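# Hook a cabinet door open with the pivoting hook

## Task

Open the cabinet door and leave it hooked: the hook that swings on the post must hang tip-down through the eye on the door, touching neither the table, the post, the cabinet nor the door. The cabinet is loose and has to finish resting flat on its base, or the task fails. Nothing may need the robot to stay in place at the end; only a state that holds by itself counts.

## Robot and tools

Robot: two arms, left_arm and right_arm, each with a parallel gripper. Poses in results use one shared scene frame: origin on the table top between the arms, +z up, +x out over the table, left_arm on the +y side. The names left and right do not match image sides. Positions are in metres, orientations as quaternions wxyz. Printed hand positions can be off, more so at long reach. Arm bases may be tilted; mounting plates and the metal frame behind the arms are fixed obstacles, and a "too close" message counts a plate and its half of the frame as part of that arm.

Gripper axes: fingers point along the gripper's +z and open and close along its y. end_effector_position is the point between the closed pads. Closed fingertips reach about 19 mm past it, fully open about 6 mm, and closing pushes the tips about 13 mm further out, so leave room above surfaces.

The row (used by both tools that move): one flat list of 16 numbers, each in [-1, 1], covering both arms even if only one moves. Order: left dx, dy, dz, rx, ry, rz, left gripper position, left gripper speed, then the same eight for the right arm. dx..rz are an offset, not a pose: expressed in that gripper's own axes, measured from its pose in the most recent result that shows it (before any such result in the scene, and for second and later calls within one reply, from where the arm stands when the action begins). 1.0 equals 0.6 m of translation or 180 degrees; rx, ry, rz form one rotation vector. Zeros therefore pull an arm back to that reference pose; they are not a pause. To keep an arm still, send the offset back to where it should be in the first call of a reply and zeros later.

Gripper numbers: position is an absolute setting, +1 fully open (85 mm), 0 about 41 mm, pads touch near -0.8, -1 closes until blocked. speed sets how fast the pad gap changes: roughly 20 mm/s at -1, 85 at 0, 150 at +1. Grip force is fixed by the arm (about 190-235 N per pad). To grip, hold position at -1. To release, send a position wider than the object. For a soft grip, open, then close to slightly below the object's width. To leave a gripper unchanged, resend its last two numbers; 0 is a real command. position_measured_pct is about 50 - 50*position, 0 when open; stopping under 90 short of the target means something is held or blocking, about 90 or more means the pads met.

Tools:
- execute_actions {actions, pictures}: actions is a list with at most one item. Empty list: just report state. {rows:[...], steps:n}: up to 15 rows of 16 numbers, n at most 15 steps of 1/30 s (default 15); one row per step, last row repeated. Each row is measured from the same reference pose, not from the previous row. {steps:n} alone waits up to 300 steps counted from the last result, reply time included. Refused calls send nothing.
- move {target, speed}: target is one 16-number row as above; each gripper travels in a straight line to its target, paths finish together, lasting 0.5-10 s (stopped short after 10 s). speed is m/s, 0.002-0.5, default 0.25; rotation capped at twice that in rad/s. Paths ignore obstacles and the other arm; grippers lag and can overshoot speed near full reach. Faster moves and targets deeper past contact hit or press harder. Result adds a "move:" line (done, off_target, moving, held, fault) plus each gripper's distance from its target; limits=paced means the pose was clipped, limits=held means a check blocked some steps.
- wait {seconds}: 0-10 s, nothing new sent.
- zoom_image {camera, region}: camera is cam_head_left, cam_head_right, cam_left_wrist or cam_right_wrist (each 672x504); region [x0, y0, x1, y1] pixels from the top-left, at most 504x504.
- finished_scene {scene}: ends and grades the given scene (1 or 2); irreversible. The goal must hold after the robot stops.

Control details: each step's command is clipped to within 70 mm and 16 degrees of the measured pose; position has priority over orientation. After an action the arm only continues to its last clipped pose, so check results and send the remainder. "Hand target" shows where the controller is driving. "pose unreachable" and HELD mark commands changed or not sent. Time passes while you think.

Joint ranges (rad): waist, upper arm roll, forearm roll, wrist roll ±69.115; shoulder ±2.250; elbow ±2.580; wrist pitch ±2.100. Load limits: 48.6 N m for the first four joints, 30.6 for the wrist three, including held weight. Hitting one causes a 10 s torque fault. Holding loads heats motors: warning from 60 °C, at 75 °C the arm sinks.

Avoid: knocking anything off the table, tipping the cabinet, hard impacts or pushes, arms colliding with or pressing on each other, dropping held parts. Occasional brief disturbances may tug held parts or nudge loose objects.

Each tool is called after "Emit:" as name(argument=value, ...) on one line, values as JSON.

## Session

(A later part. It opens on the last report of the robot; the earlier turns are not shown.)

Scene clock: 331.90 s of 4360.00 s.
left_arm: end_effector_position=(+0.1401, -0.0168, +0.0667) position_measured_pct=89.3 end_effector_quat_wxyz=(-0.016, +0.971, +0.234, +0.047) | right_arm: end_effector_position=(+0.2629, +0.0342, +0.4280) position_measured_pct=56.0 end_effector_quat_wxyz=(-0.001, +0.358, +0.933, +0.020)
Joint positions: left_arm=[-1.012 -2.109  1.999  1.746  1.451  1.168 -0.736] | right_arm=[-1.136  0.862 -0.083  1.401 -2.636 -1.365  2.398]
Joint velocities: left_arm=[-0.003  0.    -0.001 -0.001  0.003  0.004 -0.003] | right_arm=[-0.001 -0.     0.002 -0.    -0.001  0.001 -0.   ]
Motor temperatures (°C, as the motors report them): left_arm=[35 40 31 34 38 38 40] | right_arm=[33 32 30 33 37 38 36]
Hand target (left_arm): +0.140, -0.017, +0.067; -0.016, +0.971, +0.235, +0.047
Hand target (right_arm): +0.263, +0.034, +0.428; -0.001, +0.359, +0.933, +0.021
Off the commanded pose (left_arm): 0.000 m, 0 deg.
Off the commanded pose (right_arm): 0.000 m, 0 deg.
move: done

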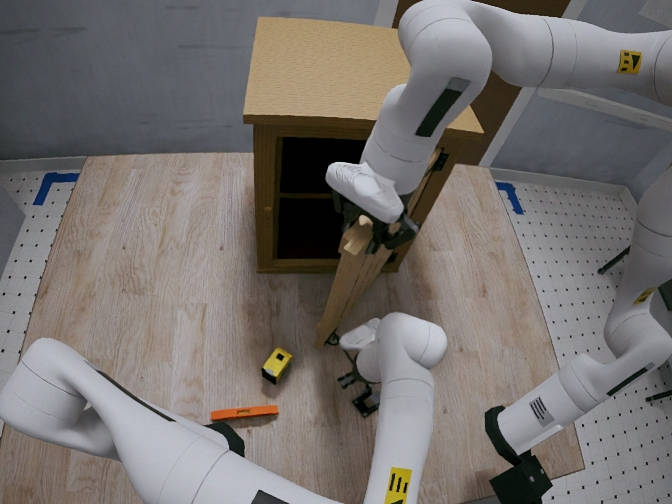

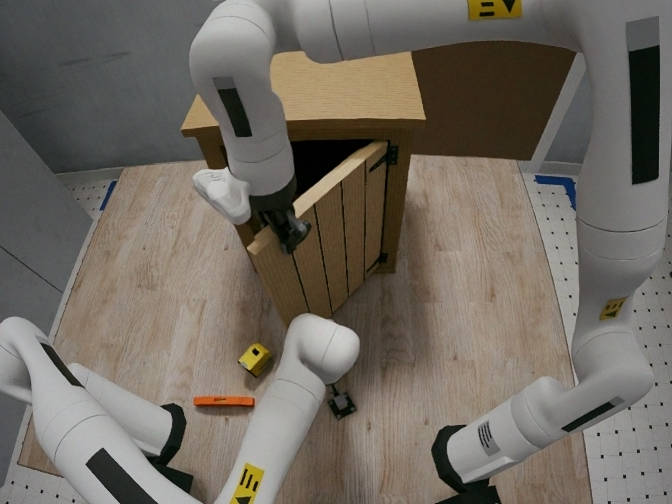

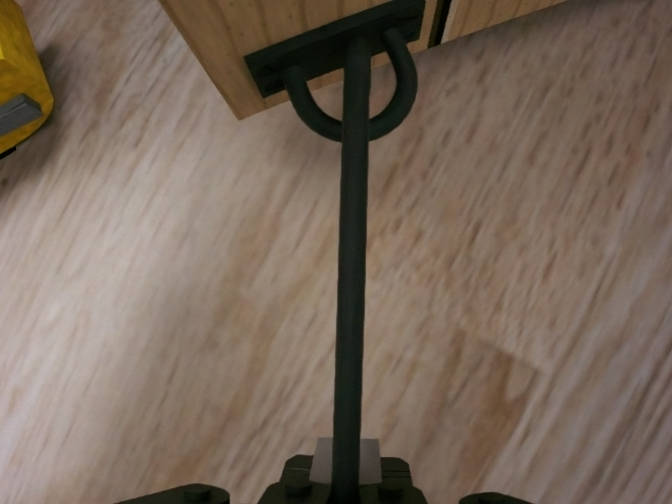

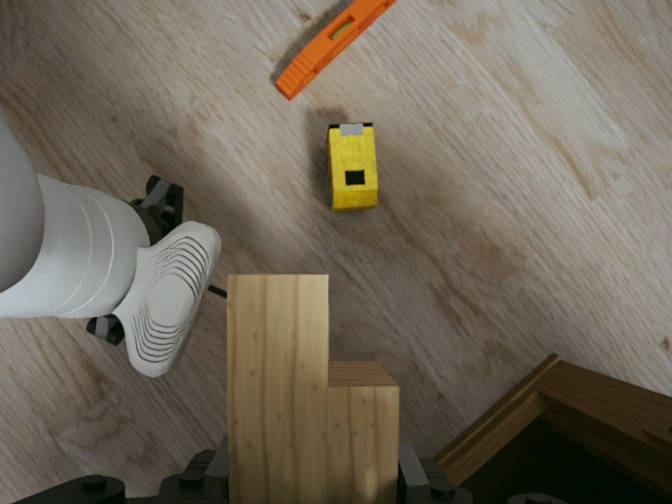

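Tip is entering the eye. Lower a bit more, then release.

Emit:
move(target=[-0.0038,0,0.0068,0,-0.033,0,-1,-0.3,0,0,0,0,0,0,-0.2,-0.8], speed=0.03)

Emit:
move(target=[0,0,0,0,0,0,0.3,-0.5,0,0,0,0,0,0,-0.2,-0.8], speed=0.03)

Emit:
move(target=[-0.03,0,-0.2,0,0,0,0.3,-0.5,0,0,0,0,0,0,-0.2,-0.8], speed=0.08)

Scene clock: 339.97 s of 4360.00 s.
left_arm: end_effector_position=(+0.1382, -0.0178, +0.0624) position_measured_pct=89.3 end_effector_quat_wxyz=(-0.004, +0.972, +0.235, -0.003) | right_arm: end_effector_position=(+0.2627, +0.0340, +0.4280) position_measured_pct=56.0 end_effector_quat_wxyz=(-0.001, +0.358, +0.934, +0.019)
Joint positions: left_arm=[-1.094 -2.079  2.004  1.772  1.513  1.179 -0.846] | right_arm=[-1.137  0.862 -0.081  1.4   -2.638 -1.365  2.401]
Joint velocities: left_arm=[-0.003  0.001 -0.001  0.002  0.002  0.001 -0.002] | right_arm=[-0.001  0.     0.001 -0.    -0.001  0.001  0.001]
Motor temperatures (°C, as the motors report them): left_arm=[35 40 31 34 38 38 40] | right_arm=[33 32 30 33 37 38 36]
Hand target (left_arm): +0.138, -0.018, +0.062; -0.004, +0.972, +0.235, -0.003
Hand target (right_arm): +0.263, +0.034, +0.428; -0.001, +0.358, +0.933, +0.020
Off the commanded pose (left_arm): 0.000 m, 0 deg.
Off the commanded pose (right_arm): 0.000 m, 0 deg.
After step 90, 3.13 s passed at rest.
move: done

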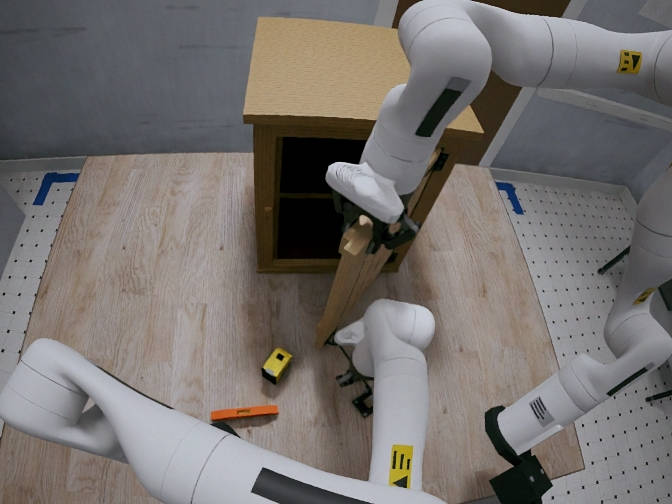

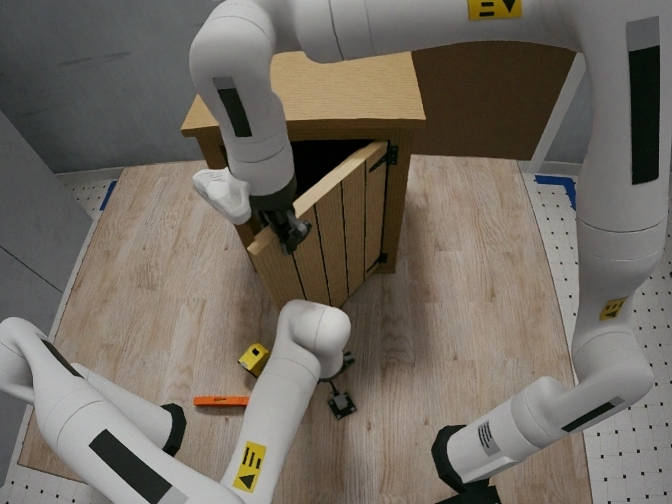

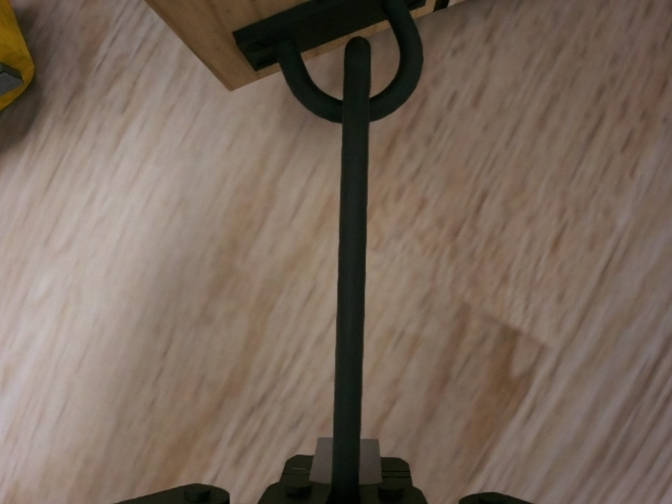

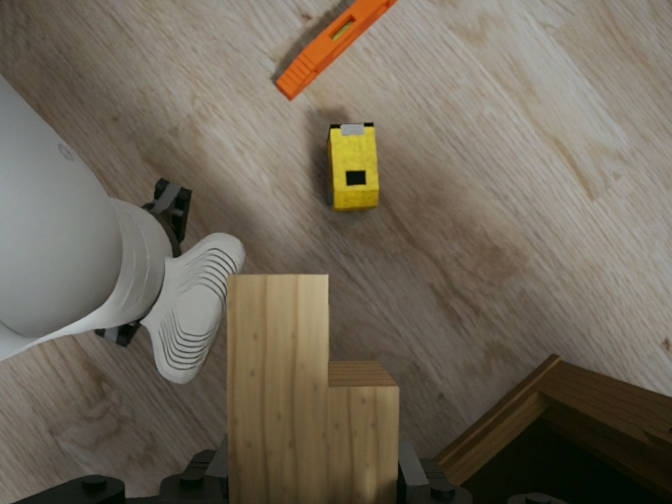

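Scene clock: 341.30 s of 4360.00 s.
left_arm: end_effector_position=(+0.1382, -0.0178, +0.0624) position_measured_pct=34.9 end_effector_quat_wxyz=(-0.004, +0.972, +0.235, -0.003) | right_arm: end_effector_position=(+0.2626, +0.0339, +0.4280) position_measured_pct=56.0 end_effector_quat_wxyz=(-0.002, +0.357, +0.934, +0.019)
Joint positions: left_arm=[-1.094 -2.079  2.004  1.772  1.513  1.179 -0.846] | right_arm=[-1.138  0.862 -0.08   1.4   -2.64  -1.366  2.403]
Joint velocities: left_arm=[-0.    -0.    -0.     0.    -0.001 -0.     0.002] | right_arm=[-0.001  0.     0.002  0.    -0.001  0.002  0.002]
Motor temperatures (°C, as the motors report them): left_arm=[35 40 31 34 38 38 40] | right_arm=[33 32 30 33 37 38 36]
Hand target (left_arm): +0.138, -0.018, +0.062; -0.004, +0.972, +0.235, -0.003
Hand target (right_arm): +0.263, +0.034, +0.428; -0.001, +0.358, +0.934, +0.019
Off the commanded pose (left_arm): 0.000 m, 0 deg.
Off the commanded pose (right_arm): 0.000 m, 0 deg.
move: done

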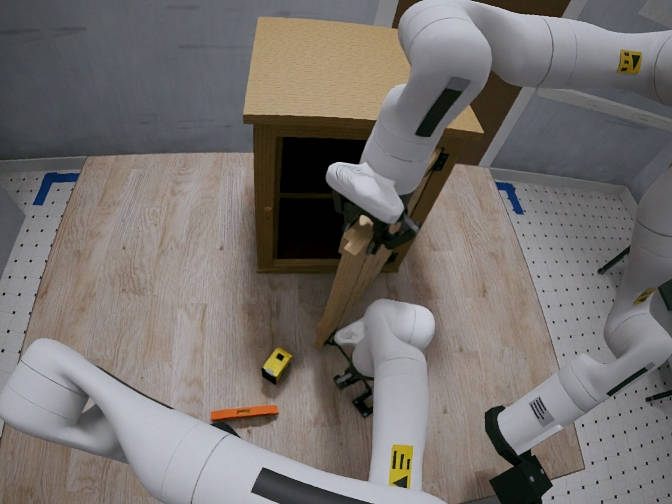

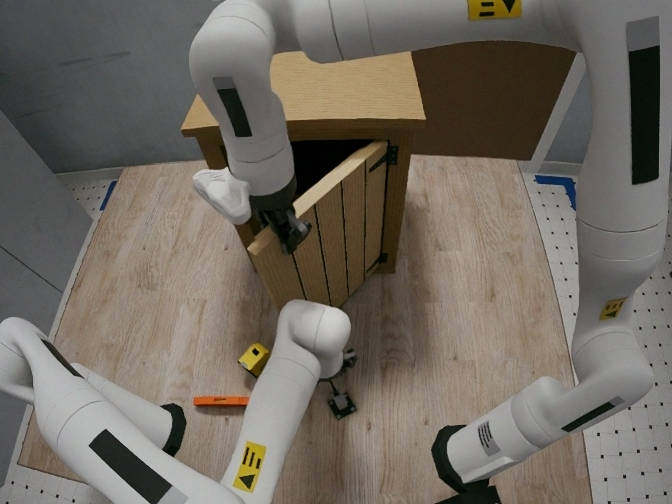

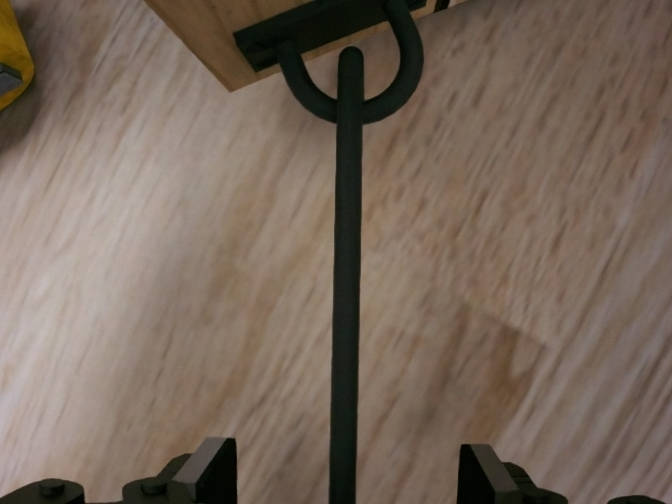

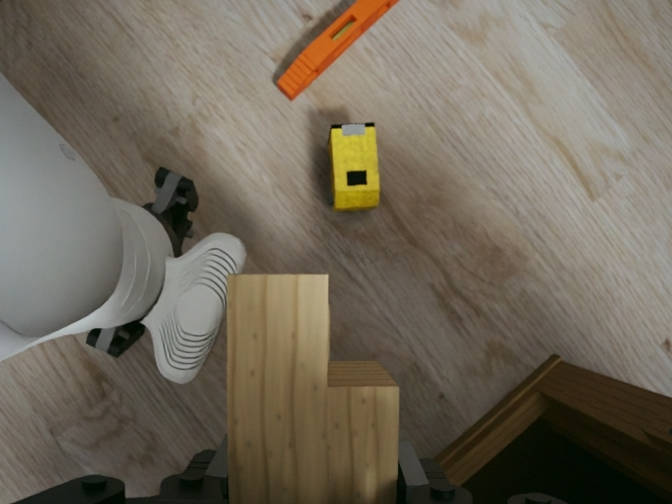

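Scene clock: 343.17 s of 4360.00 s.
left_arm: end_effector_position=(+0.1232, -0.0271, +0.1823) position_measured_pct=34.9 end_effector_quat_wxyz=(-0.004, +0.972, +0.234, -0.004) | right_arm: end_effector_position=(+0.2625, +0.0337, +0.4280) position_measured_pct=56.0 end_effector_quat_wxyz=(-0.002, +0.357, +0.934, +0.019)
Joint positions: left_arm=[-1.028 -1.892  1.865  1.772  1.297  1.33  -0.741] | right_arm=[-1.138  0.862 -0.079  1.4   -2.641 -1.366  2.405]
Joint velocities: left_arm=[ 0.001  0.003 -0.001 -0.001 -0.    -0.     0.   ] | right_arm=[-0.001 -0.     0.002  0.    -0.     0.001 -0.001]
Motor temperatures (°C, as the motors report them): left_arm=[35 40 31 34 38 38 40] | right_arm=[33 32 30 33 37 38 36]
Hand target (left_arm): +0.123, -0.027, +0.182; -0.004, +0.972, +0.234, -0.004
Hand target (right_arm): +0.263, +0.034, +0.428; -0.002, +0.357, +0.934, +0.019
Off the commanded pose (left_arm): 0.001 m, 0 deg.
Off the commanded pose (right_arm): 0.000 m, 0 deg.
move: done

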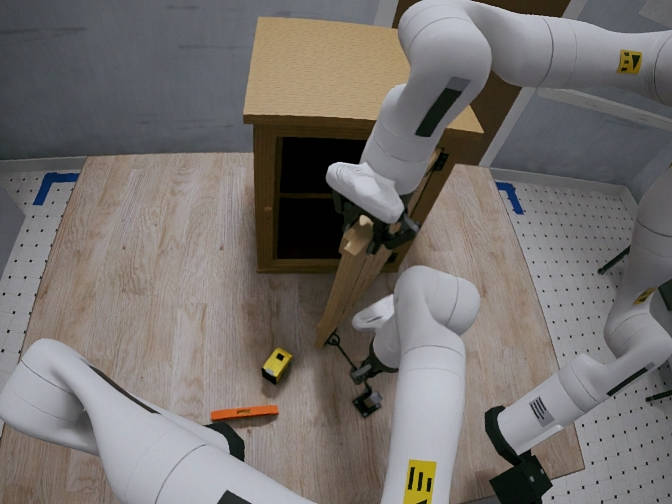

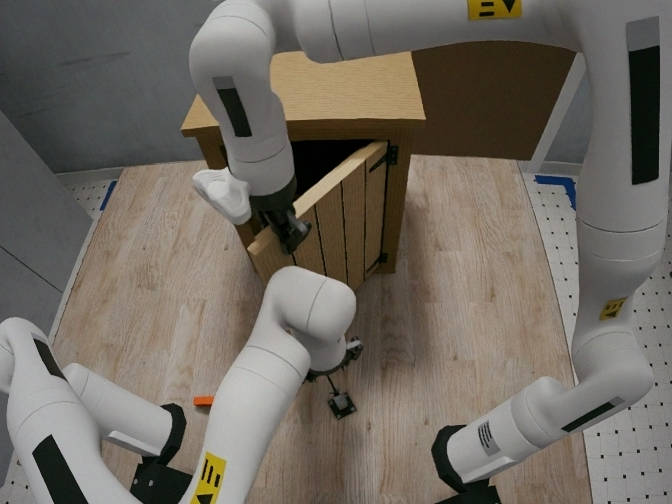

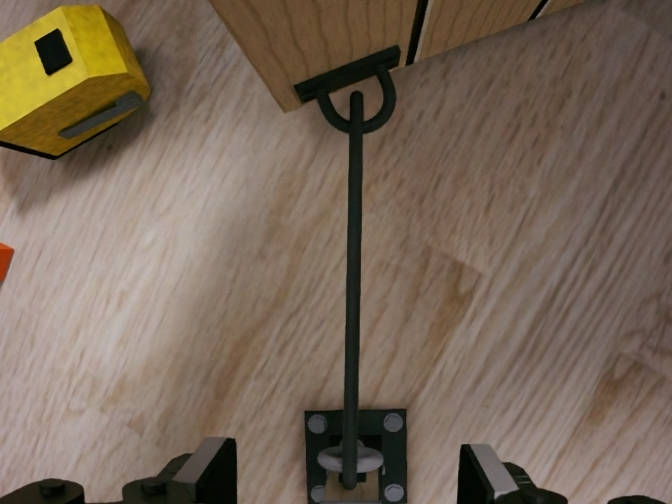

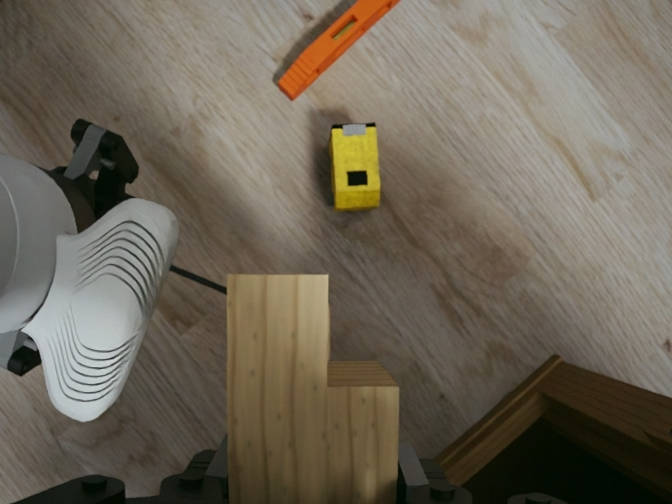

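Emit:
move(target=[0,0,0,0,0,0,0.3,-0.5,0,0.004,0,0,0,0.003,-0.2,-0.8], speed=0.01)

Emit:
move(target=[0,0,0,0,0,0,0.3,-0.5,0,0,0,0,0,0,1,-0.5], speed=0.03)

Emit:
move(target=[0,0,0,0,0,0,0.3,-0.5,0,0,-0.13,0,0,0,1,-0.5], speed=0.08)

Emit:
wait(seconds=4)

Scene clock: 352.07 s of 4360.00 s.
left_arm: end_effector_position=(+0.1232, -0.0271, +0.1823) position_measured_pct=34.9 end_effector_quat_wxyz=(-0.004, +0.972, +0.234, -0.004) | right_arm: end_effector_position=(+0.2640, +0.0353, +0.4280) position_measured_pct=56.0 end_effector_quat_wxyz=(-0.002, +0.361, +0.933, +0.018)
Joint positions: left_arm=[-1.028 -1.892  1.865  1.772  1.297  1.33  -0.741] | right_arm=[-1.138  0.867 -0.076  1.391 -2.643 -1.369  2.402]
Joint velocities: left_arm=[-0.001 -0.     0.    -0.001 -0.001  0.    -0.001] | right_arm=[-0.     0.     0.001 -0.001 -0.001 -0.001 -0.001]
Motor temperatures (°C, as the motors report them): left_arm=[35 40 31 34 38 38 40] | right_arm=[33 32 30 33 37 38 36]
Hand target (left_arm): +0.123, -0.027, +0.182; -0.004, +0.972, +0.234, -0.004
Hand target (right_arm): +0.264, +0.036, +0.428; -0.002, +0.361, +0.932, +0.019
Off the commanded pose (left_arm): 0.000 m, 0 deg.
Off the commanded pose (right_arm): 0.000 m, 0 deg.
After step 90, 5.20 s passed at rest.
move: done

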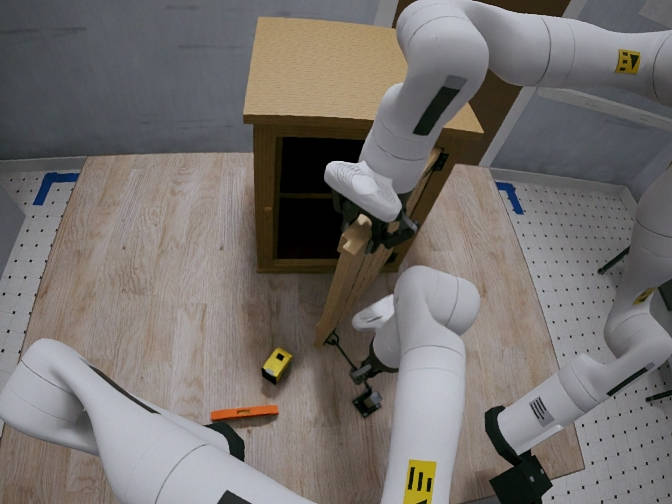

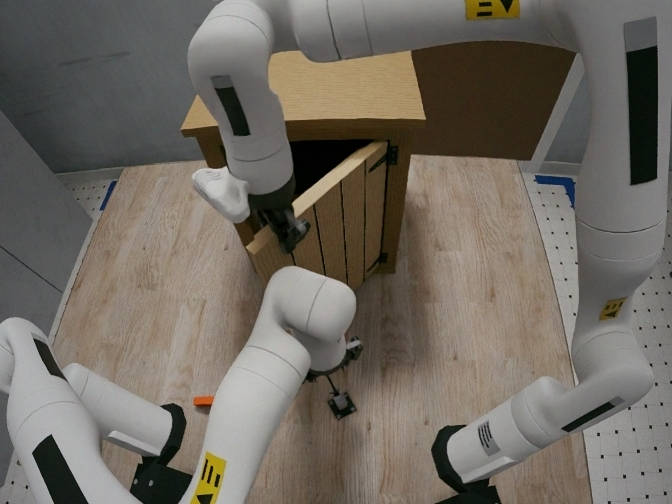

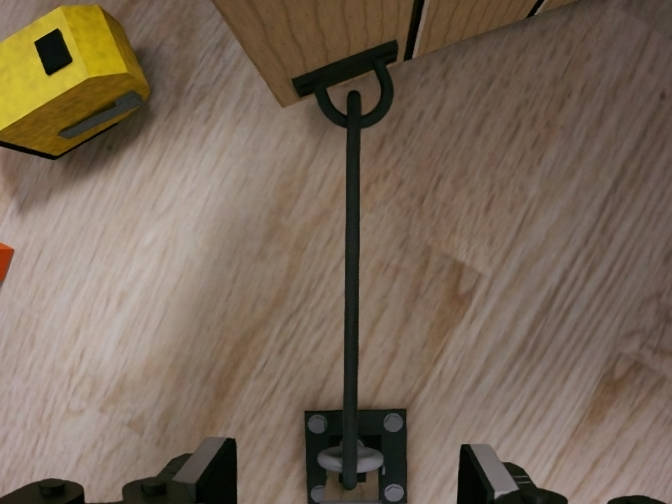

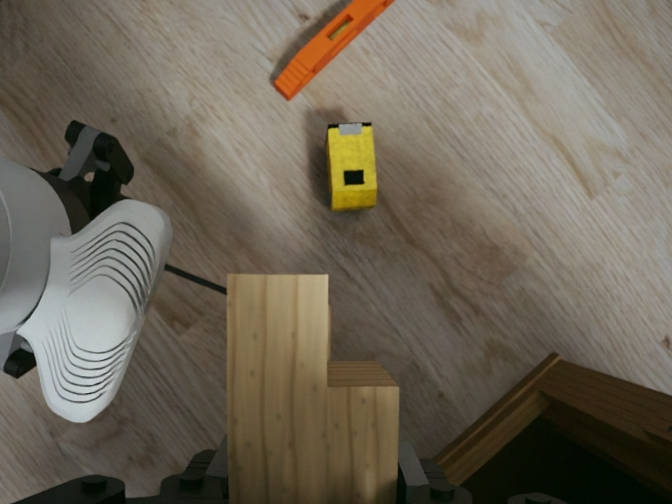

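Scene clock: 353.43 s of 4360.00 s.
left_arm: end_effector_position=(+0.1232, -0.0271, +0.1823) position_measured_pct=34.9 end_effector_quat_wxyz=(-0.004, +0.972, +0.234, -0.004) | right_arm: end_effector_position=(+0.2640, +0.0353, +0.4280) position_measured_pct=0.0 end_effector_quat_wxyz=(-0.002, +0.361, +0.933, +0.018)
Joint positions: left_arm=[-1.028 -1.892  1.865  1.772  1.297  1.33  -0.741] | right_arm=[-1.138  0.867 -0.076  1.391 -2.643 -1.369  2.402]
Joint velocities: left_arm=[-0.     0.    -0.     0.001  0.    -0.001 -0.002] | right_arm=[ 0.    -0.    -0.001 -0.    -0.     0.    -0.002]
Motor temperatures (°C, as the motors report them): left_arm=[35 40 31 34 38 38 40] | right_arm=[33 32 30 33 37 38 36]
Hand target (left_arm): +0.123, -0.027, +0.182; -0.004, +0.972, +0.234, -0.004
Hand target (right_arm): +0.264, +0.035, +0.428; -0.002, +0.361, +0.933, +0.018
Off the commanded pose (left_arm): 0.000 m, 0 deg.
Off the commanded pose (right_arm): 0.000 m, 0 deg.
move: done

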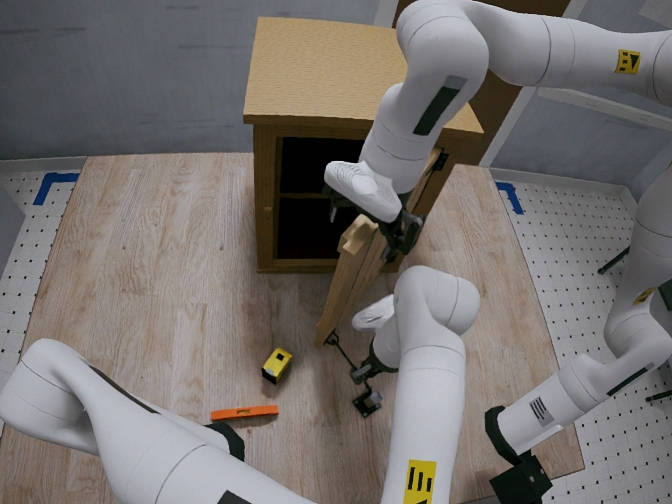

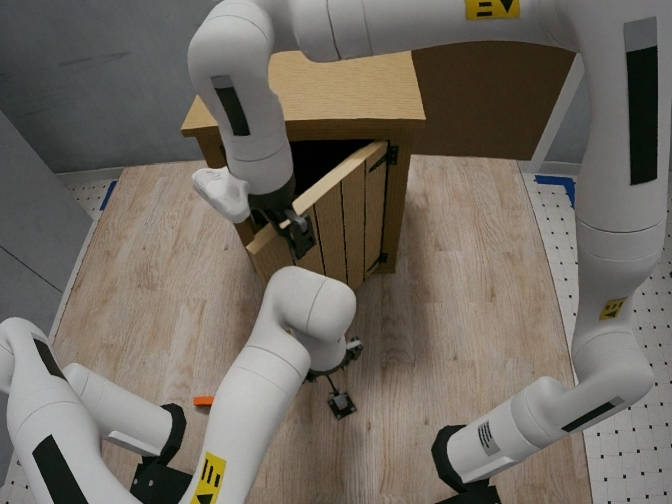

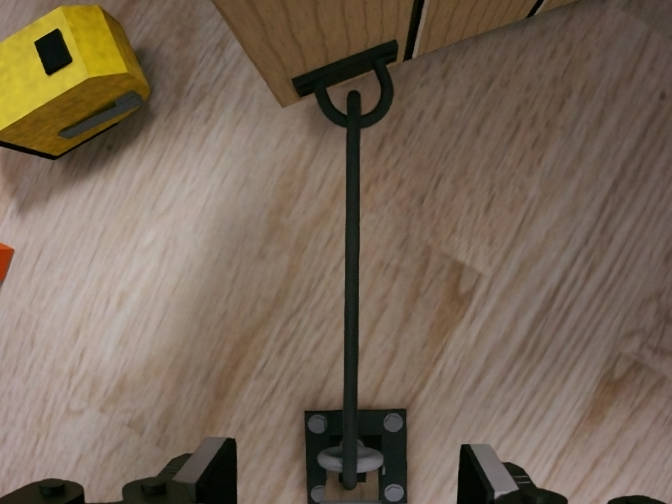

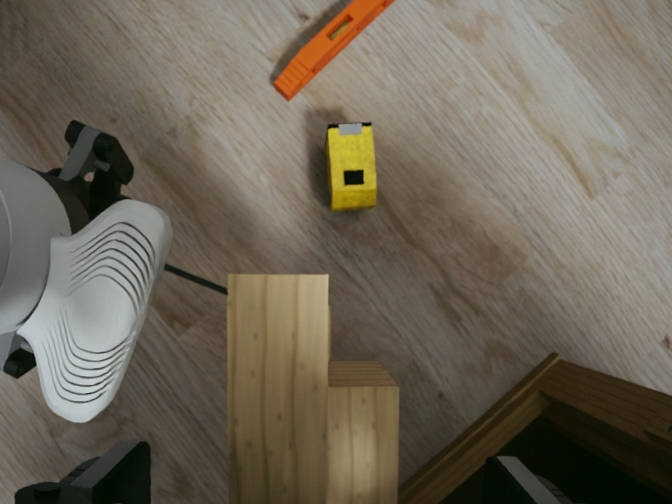

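Scene clock: 354.77 s of 4360.00 s.
left_arm: end_effector_position=(+0.1232, -0.0271, +0.1823) position_measured_pct=34.9 end_effector_quat_wxyz=(-0.004, +0.972, +0.234, -0.004) | right_arm: end_effector_position=(+0.2635, +0.0323, +0.5060) position_measured_pct=0.0 end_effector_quat_wxyz=(-0.002, +0.361, +0.932, +0.018)
Joint positions: left_arm=[-1.028 -1.892  1.865  1.772  1.297  1.33  -0.741] | right_arm=[-1.193  0.841 -0.085  1.203 -2.677 -1.58   2.45 ]
Joint velocities: left_arm=[-0.    -0.     0.    -0.001 -0.     0.     0.002] | right_arm=[-0.001  0.002 -0.001 -0.003  0.    -0.001 -0.   ]
Motor temperatures (°C, as the motors report them): left_arm=[35 40 31 34 38 38 40] | right_arm=[33 32 30 33 37 38 36]
Hand target (left_arm): +0.123, -0.027, +0.182; -0.004, +0.972, +0.234, -0.004
Hand target (right_arm): +0.263, +0.032, +0.506; -0.002, +0.361, +0.932, +0.018
Off the commanded pose (left_arm): 0.000 m, 0 deg.
Off the commanded pose (right_arm): 0.000 m, 0 deg.
move: done

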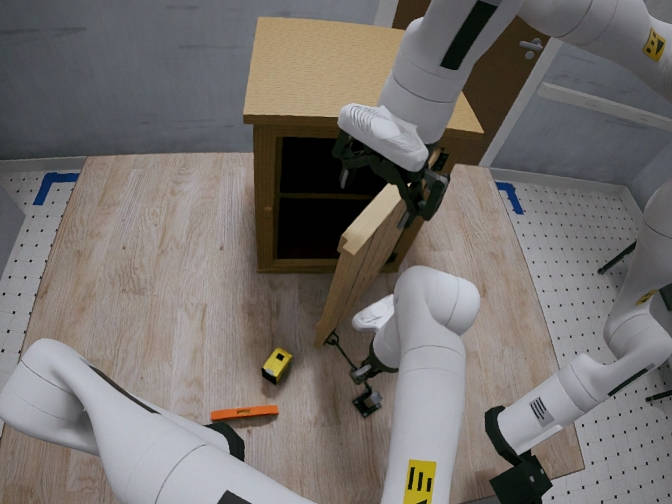

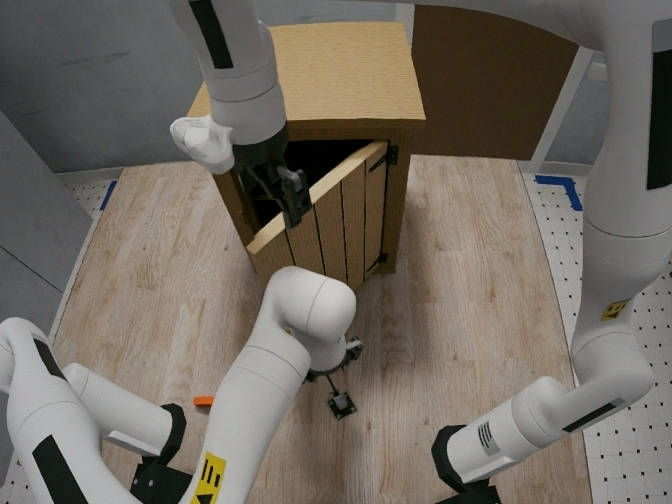

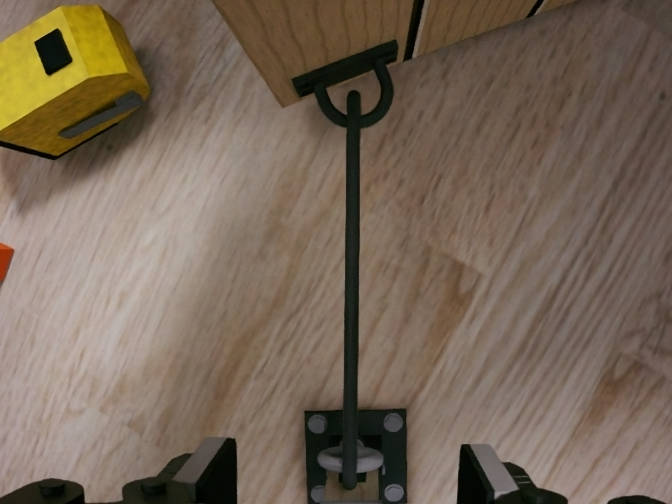

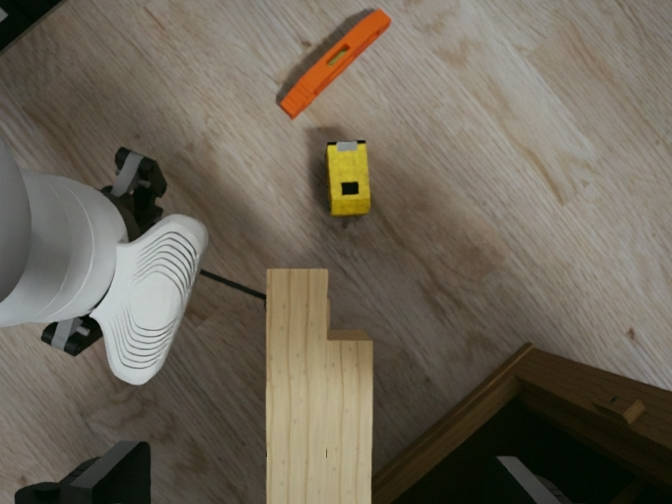

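Scene clock: 358.77 s of 4360.00 s.
left_arm: end_effector_position=(+0.1232, -0.0271, +0.1823) position_measured_pct=34.9 end_effector_quat_wxyz=(-0.004, +0.972, +0.234, -0.004) | right_arm: end_effector_position=(+0.2635, +0.0324, +0.5060) position_measured_pct=0.0 end_effector_quat_wxyz=(-0.002, +0.361, +0.932, +0.018)
Joint positions: left_arm=[-1.028 -1.892  1.865  1.772  1.297  1.33  -0.741] | right_arm=[-1.193  0.841 -0.085  1.203 -2.677 -1.58   2.45 ]
Joint velocities: left_arm=[ 0.     0.     0.     0.    -0.    -0.001 -0.001] | right_arm=[-0. -0.  0. -0.  0.  0.  0.]
Motor temperatures (°C, as the motors report them): left_arm=[35 40 31 34 38 38 40] | right_arm=[33 32 30 33 37 38 36]
Hand target (left_arm): +0.123, -0.027, +0.182; -0.004, +0.972, +0.234, -0.004
Hand target (right_arm): +0.263, +0.032, +0.506; -0.002, +0.361, +0.932, +0.018
Off the commanded pose (left_arm): 0.000 m, 0 deg.
Off the commanded pose (right_arm): 0.000 m, 0 deg.
Steps of this call (steps 1 to 90: nothing new was sent; then 1.00 s passed at rest). Readings (end_effector_position | what the end effector reports):
1: left_arm (+0.1232, -0.0271, +0.1823) | right_arm (+0.2635, +0.0323, +0.5060) | left_arm position_measured_pct=34.9 | right_arm position_measured_pct=0.0
2: left_arm (+0.1232, -0.0271, +0.1823) | right_arm (+0.2635, +0.0323, +0.5060) | left_arm position_measured_pct=34.9 | right_arm position_measured_pct=0.0
4: left_arm (+0.1232, -0.0271, +0.1823) | right_arm (+0.2635, +0.0324, +0.5060) | left_arm position_measured_pct=34.9 | right_arm position_measured_pct=0.0
8: left_arm (+0.1232, -0.0271, +0.1823) | right_arm (+0.2635, +0.0324, +0.5060) | left_arm position_measured_pct=34.9 | right_arm position_measured_pct=0.0
90: the state above

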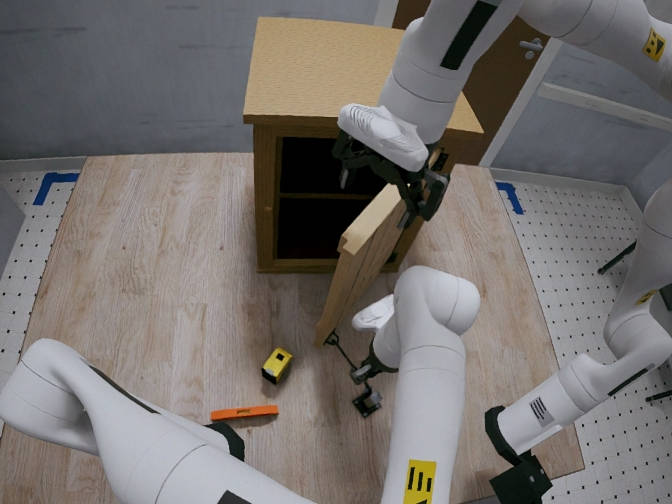

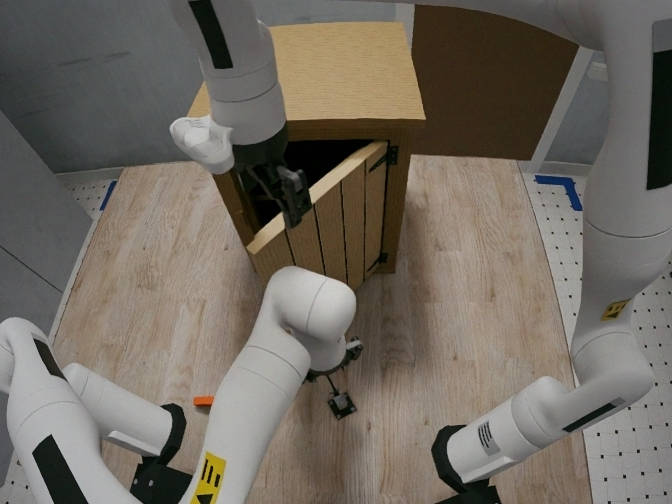

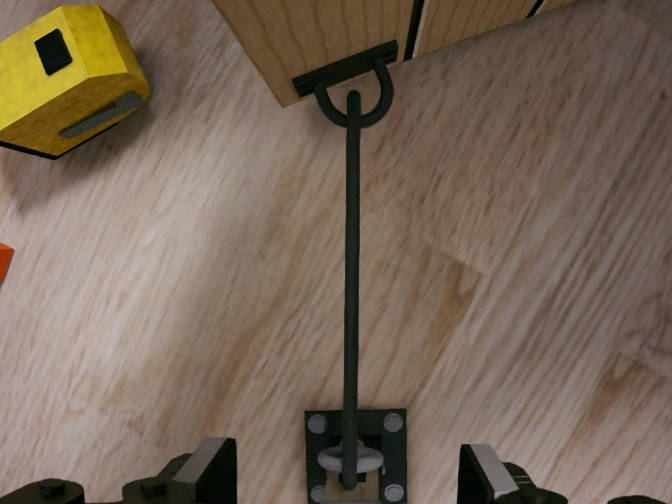

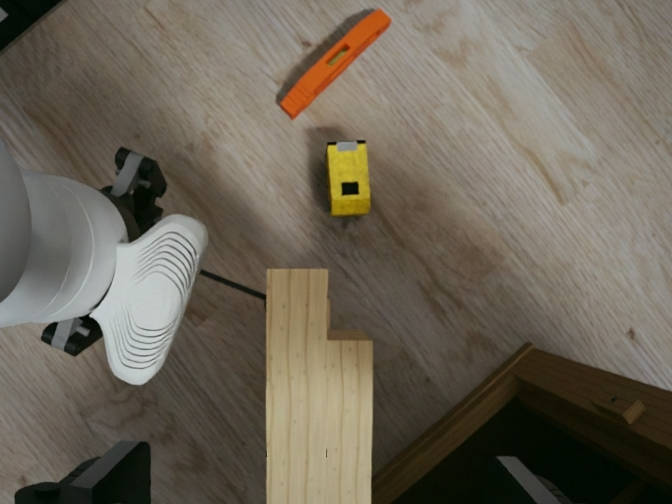

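Emit:
finished_scene(scene=1)

The scene is finished: the task was done.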